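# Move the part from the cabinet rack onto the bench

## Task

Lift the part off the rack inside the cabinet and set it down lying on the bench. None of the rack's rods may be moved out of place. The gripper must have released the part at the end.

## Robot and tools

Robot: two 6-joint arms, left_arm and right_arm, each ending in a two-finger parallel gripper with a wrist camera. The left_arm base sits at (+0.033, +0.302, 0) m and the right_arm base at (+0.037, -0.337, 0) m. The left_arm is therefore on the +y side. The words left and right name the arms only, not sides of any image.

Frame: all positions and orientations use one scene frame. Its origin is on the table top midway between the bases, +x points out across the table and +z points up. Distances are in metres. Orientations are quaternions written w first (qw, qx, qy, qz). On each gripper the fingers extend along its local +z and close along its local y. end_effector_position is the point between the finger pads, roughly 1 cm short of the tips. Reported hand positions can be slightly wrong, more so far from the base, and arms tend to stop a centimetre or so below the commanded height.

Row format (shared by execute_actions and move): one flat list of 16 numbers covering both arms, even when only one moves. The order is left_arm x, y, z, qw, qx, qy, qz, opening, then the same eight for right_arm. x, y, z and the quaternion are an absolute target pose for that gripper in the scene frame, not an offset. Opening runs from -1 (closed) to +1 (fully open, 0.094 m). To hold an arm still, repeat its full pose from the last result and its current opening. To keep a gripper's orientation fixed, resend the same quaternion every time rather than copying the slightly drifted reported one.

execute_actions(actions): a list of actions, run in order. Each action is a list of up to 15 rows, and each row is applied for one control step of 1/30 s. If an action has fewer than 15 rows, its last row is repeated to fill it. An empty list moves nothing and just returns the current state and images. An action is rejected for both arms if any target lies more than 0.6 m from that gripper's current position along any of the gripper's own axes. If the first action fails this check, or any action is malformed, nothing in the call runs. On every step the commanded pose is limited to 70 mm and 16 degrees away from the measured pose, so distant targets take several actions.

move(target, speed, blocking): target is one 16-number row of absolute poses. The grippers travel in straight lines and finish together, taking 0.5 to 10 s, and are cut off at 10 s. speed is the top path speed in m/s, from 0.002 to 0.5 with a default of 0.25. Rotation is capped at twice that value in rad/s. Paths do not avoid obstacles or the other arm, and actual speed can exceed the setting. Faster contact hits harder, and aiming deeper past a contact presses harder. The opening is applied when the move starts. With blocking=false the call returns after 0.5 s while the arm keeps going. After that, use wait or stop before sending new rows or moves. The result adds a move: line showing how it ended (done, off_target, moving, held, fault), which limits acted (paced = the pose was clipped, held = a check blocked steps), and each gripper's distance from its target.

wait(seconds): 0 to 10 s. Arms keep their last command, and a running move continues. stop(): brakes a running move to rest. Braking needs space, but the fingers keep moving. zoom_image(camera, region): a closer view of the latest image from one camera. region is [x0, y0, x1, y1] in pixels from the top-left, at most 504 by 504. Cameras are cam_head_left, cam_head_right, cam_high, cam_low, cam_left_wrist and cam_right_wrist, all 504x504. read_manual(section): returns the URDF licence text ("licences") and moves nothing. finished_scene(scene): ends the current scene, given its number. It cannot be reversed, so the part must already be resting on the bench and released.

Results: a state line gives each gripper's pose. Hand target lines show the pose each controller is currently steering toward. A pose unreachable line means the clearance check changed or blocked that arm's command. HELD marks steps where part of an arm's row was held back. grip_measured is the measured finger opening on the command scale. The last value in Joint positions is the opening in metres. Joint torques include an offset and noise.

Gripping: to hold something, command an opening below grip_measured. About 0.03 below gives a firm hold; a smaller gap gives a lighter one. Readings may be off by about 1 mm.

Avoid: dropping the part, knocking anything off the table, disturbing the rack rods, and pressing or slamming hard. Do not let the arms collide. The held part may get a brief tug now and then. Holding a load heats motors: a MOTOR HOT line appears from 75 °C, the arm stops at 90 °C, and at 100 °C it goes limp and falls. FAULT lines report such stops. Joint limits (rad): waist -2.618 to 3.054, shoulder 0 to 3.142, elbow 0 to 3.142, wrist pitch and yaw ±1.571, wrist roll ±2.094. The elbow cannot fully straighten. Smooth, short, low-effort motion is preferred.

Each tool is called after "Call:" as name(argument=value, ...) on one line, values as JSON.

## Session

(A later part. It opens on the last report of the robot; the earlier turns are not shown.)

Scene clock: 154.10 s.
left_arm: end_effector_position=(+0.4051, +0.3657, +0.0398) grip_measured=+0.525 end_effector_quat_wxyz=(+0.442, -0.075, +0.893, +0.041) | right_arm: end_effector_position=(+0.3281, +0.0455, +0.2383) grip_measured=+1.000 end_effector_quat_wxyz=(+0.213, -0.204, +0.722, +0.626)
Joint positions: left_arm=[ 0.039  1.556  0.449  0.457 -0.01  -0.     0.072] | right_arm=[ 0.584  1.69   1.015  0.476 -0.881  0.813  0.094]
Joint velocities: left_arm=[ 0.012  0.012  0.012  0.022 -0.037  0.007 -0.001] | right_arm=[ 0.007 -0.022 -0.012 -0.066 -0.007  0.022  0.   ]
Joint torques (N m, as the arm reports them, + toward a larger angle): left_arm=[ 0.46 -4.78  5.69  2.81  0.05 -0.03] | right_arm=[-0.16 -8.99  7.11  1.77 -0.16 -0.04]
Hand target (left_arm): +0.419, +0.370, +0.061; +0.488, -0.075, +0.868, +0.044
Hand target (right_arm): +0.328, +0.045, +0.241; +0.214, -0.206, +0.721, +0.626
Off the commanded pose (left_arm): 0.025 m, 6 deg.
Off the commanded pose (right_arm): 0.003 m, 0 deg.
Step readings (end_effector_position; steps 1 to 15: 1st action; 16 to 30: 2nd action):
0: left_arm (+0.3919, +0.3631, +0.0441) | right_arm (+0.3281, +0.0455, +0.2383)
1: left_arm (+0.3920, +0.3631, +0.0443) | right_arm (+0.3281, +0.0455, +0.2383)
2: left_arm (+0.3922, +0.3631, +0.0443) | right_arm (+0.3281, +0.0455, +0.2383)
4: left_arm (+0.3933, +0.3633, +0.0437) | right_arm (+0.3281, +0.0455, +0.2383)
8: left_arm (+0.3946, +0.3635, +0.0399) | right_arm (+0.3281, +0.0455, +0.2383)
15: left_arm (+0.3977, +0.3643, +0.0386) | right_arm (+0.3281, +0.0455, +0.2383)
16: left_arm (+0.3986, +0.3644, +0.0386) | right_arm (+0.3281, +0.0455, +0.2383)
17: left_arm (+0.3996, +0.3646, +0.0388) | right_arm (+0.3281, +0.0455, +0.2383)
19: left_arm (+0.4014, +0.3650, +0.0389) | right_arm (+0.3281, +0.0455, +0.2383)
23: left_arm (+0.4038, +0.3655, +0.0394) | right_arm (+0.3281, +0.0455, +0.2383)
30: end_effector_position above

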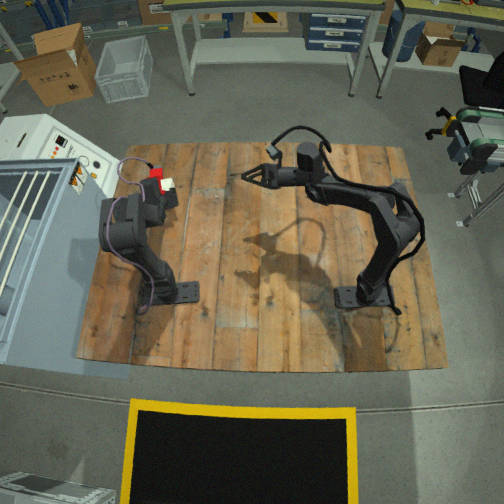

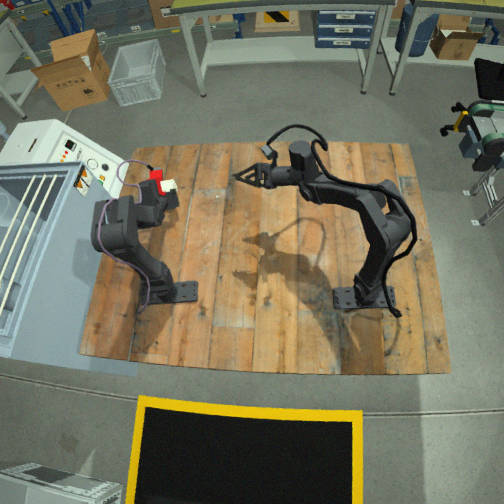

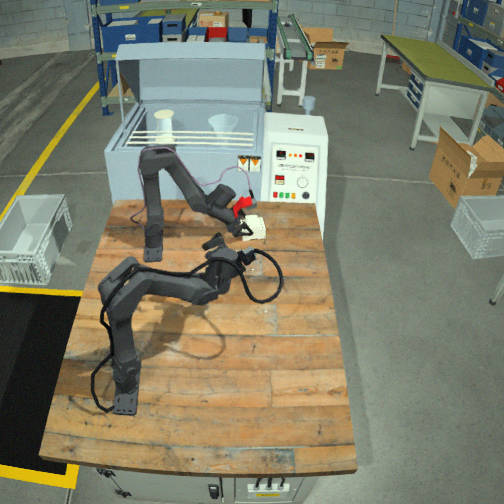

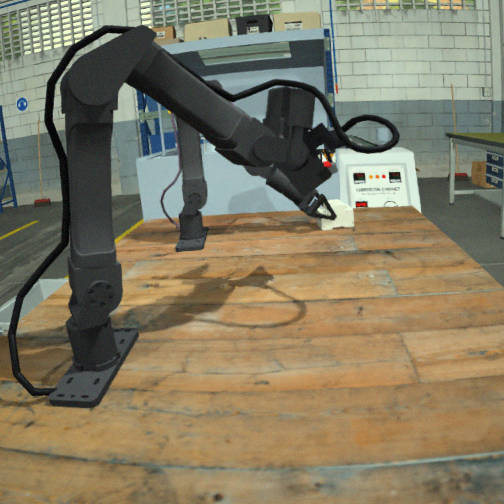

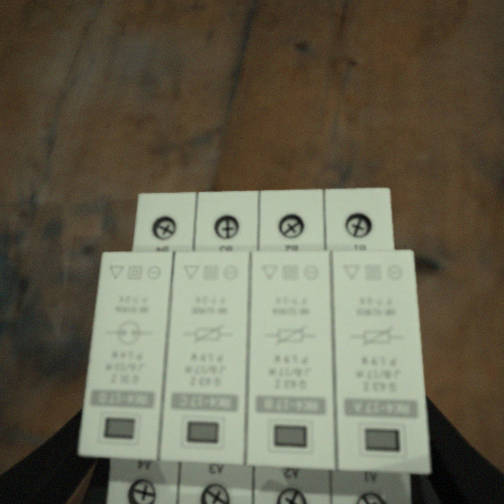

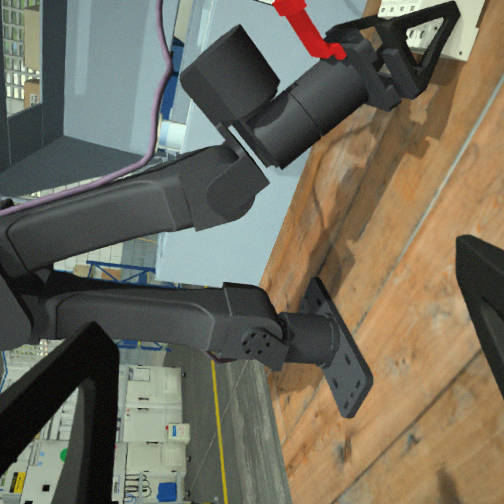

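Call:
execute_actions(actions=[[[0.417,0.37,0.058,0.482,-0.076,0.872,0.042,0.49, 0.328,0.045,0.241,0.214,-0.206,0.721,0.626,1],[0.415,0.37,0.056,0.475,-0.076,0.875,0.042,0.49, 0.328,0.045,0.241,0.214,-0.206,0.721,0.626,1],[0.413,0.369,0.054,0.468,-0.077,0.879,0.041,0.49, 0.328,0.045,0.241,0.214,-0.206,0.721,0.626,1],[0.411,0.369,0.052,0.461,-0.077,0.883,0.040,0.49, 0.328,0.045,0.241,0.214,-0.206,0.721,0.626,1],[0.410,0.368,0.050,0.455,-0.077,0.886,0.040,0.49, 0.328,0.045,0.241,0.214,-0.206,0.721,0.626,1],[0.410,0.368,0.050,0.455,-0.077,0.886,0.040,0.49, 0.328,0.045,0.241,0.214,-0.206,0.721,0.626,1],[0.410,0.368,0.050,0.455,-0.077,0.886,0.040,0.49, 0.328,0.045,0.241,0.214,-0.206,0.721,0.626,1],[0.410,0.368,0.050,0.455,-0.077,0.886,0.040,0.49, 0.328,0.045,0.241,0.214,-0.206,0.721,0.626,1],[0.410,0.368,0.050,0.455,-0.077,0.886,0.040,0.49, 0.328,0.045,0.241,0.214,-0.206,0.721,0.626,1],[0.410,0.368,0.050,0.455,-0.077,0.886,0.040,0.51, 0.328,0.045,0.241,0.214,-0.206,0.721,0.626,1],[0.410,0.368,0.050,0.455,-0.077,0.886,0.040,0.53, 0.328,0.045,0.241,0.214,-0.206,0.721,0.626,1],[0.410,0.368,0.050,0.455,-0.077,0.886,0.040,0.6, 0.328,0.045,0.241,0.214,-0.206,0.721,0.626,1],[0.410,0.368,0.050,0.455,-0.077,0.886,0.040,1, 0.328,0.045,0.241,0.214,-0.206,0.721,0.626,1]]])

Call:
move(target=[0.35,0.358,0.13,0.455,-0.077,0.886,0.040,1, 0.328,0.045,0.241,0.214,-0.206,0.721,0.626,1], speed=0.15)

Call:
zoom_image(camera="cam_high", region=[100, 80, 300, 260])

Scene clock: 166.60 s.
left_arm: end_effector_position=(+0.4045, +0.3654, +0.0388) grip_measured=+0.989 end_effector_quat_wxyz=(+0.440, -0.075, +0.894, +0.041) | right_arm: end_effector_position=(+0.3281, +0.0455, +0.2383) grip_measured=+1.000 end_effector_quat_wxyz=(+0.213, -0.204, +0.722, +0.626)
Joint positions: left_arm=[ 0.039  1.557  0.449  0.454 -0.01   0.001  0.093] | right_arm=[ 0.584  1.69   1.015  0.476 -0.881  0.813  0.094]
Joint velocities: left_arm=[-0.007 -0.002 -0.012 -0.081 -0.007  0.051  0.035] | right_arm=[ 0.002 -0.022  0.007  0.037 -0.037 -0.037  0.   ]
Joint torques (N m, as the arm reports them, + toward a larger angle): left_arm=[ 0.52 -5.92  6.91  1.8   0.07 -0.04] | right_arm=[-0.15 -8.98  7.11  1.77 -0.16 -0.04]
Hand target (left_arm): +0.410, +0.368, +0.050; +0.455, -0.077, +0.886, +0.040
Hand target (right_arm): +0.328, +0.045, +0.241; +0.214, -0.206, +0.721, +0.626
Off the commanded pose (left_arm): 0.013 m, 2 deg.
Off the commanded pose (right_arm): 0.003 m, 0 deg.
Step readings (end_effector_position):
0: left_arm (+0.4052, +0.3657, +0.0398) | right_arm (+0.3281, +0.0455, +0.2383)
1: left_arm (+0.4052, +0.3657, +0.0398) | right_arm (+0.3281, +0.0455, +0.2383)
2: left_arm (+0.4051, +0.3657, +0.0397) | right_arm (+0.3281, +0.0455, +0.2383)
4: left_arm (+0.4048, +0.3656, +0.0392) | right_arm (+0.3281, +0.0455, +0.2383)
8: left_arm (+0.4046, +0.3656, +0.0390) | right_arm (+0.3281, +0.0455, +0.2383)
15: end_effector_position above

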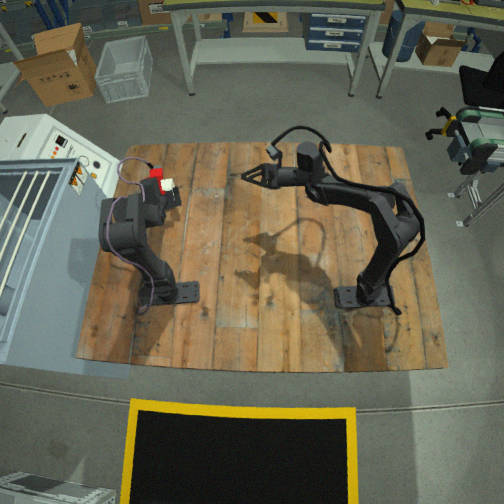

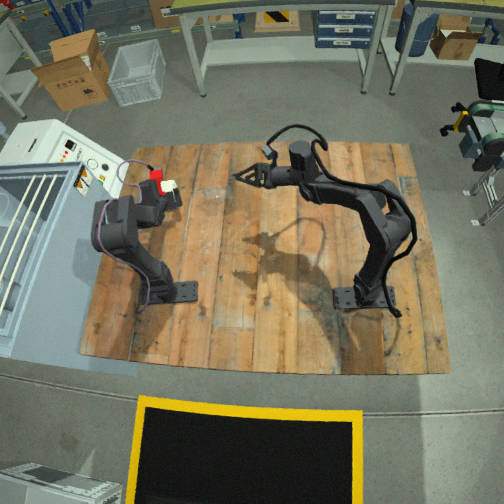

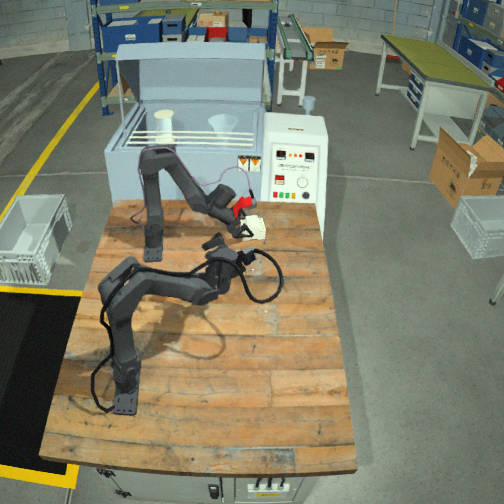

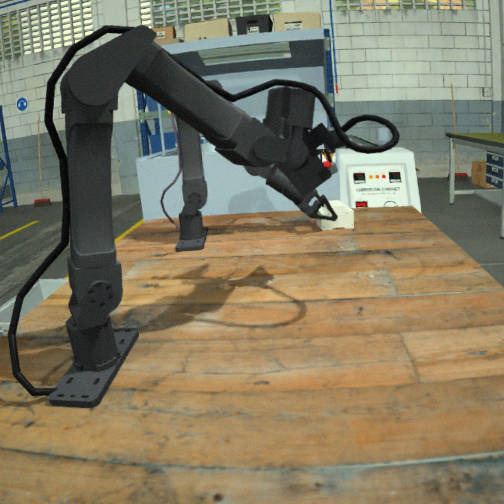

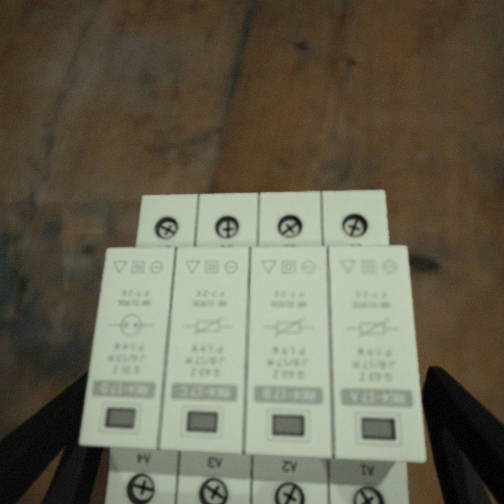

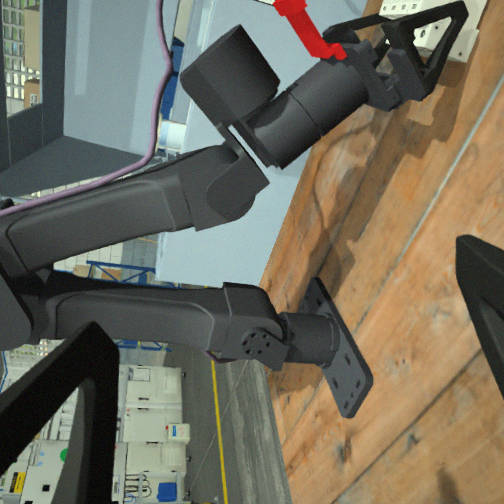

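Scene clock: 168.07 s.
left_arm: end_effector_position=(+0.3420, +0.3545, +0.1020) grip_measured=+1.000 end_effector_quat_wxyz=(+0.424, -0.075, +0.902, +0.038) | right_arm: end_effector_position=(+0.3281, +0.0455, +0.2383) grip_measured=+1.000 end_effector_quat_wxyz=(+0.213, -0.204, +0.722, +0.626)
Joint positions: left_arm=[ 0.039  1.03   0.449 -0.111 -0.006  0.001  0.094] | right_arm=[ 0.584  1.69   1.015  0.476 -0.881  0.813  0.094]
Joint velocities: left_arm=[ 0.017 -0.022  0.012  0.051  0.007 -0.007  0.   ] | right_arm=[-0.007 -0.012  0.007 -0.007 -0.022 -0.022  0.   ]
Joint torques (N m, as the arm reports them, + toward a larger angle): left_arm=[ 0.79 -4.02 10.95  1.78  0.07 -0.01] | right_arm=[-0.16 -8.98  7.11  1.77 -0.16 -0.04]
Hand target (left_arm): +0.351, +0.359, +0.128; +0.455, -0.077, +0.886, +0.041
Hand target (right_arm): +0.328, +0.045, +0.241; +0.214, -0.206, +0.721, +0.626
Off the commanded pose (left_arm): 0.029 m, 4 deg.
Off the commanded pose (right_arm): 0.003 m, 0 deg.
move: off_target (left_arm)

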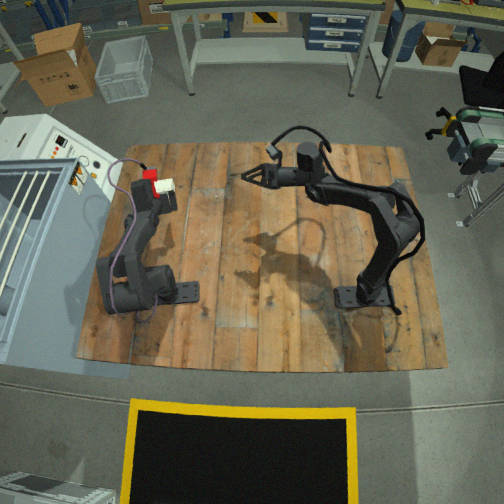

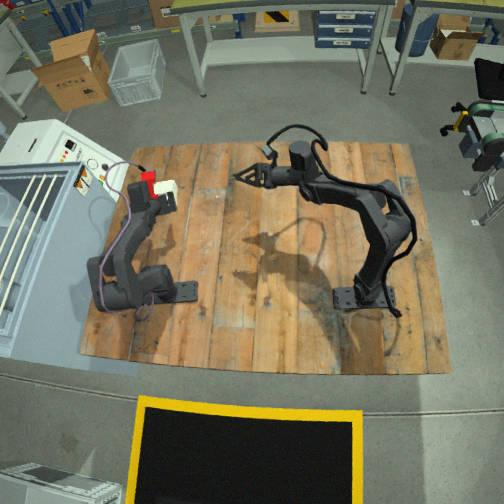

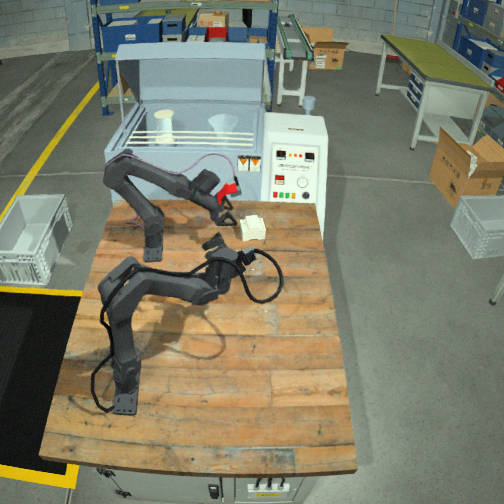

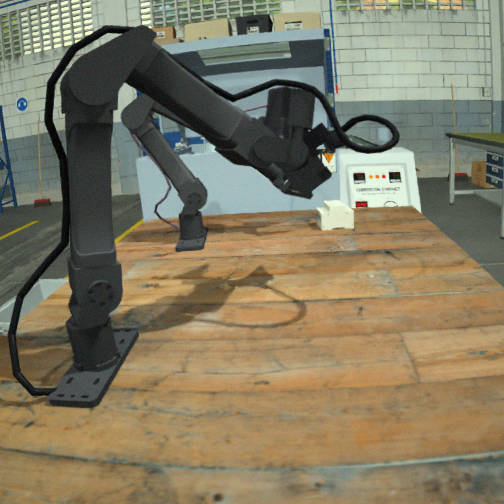

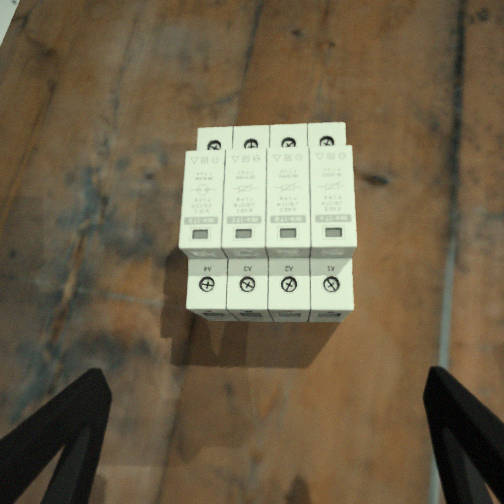

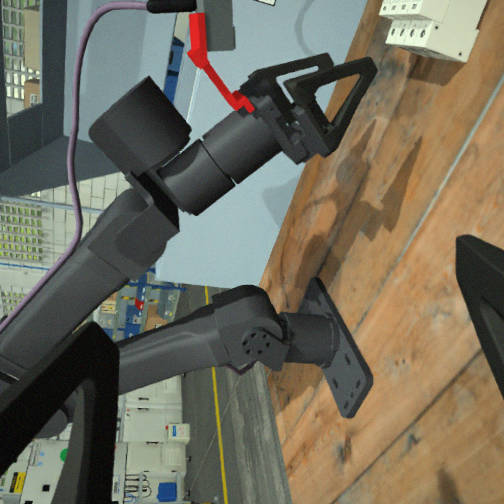

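Region (100, 80, 300, 260) of cam_high's 504x504 image, scaled by 2.520, with more detail than that image has; it fills the top 454 rows of this view, and the rest is white.

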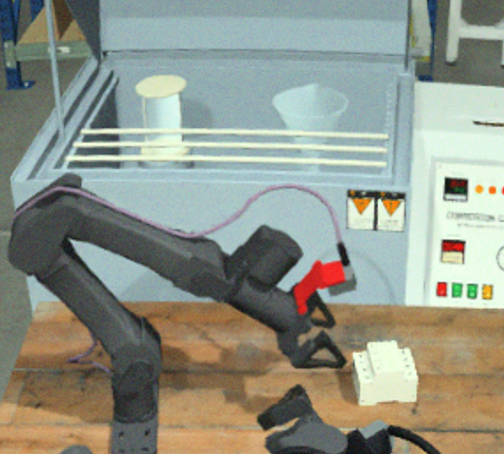

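Call:
finished_scene(scene=1)

The scene is finished: the task was done.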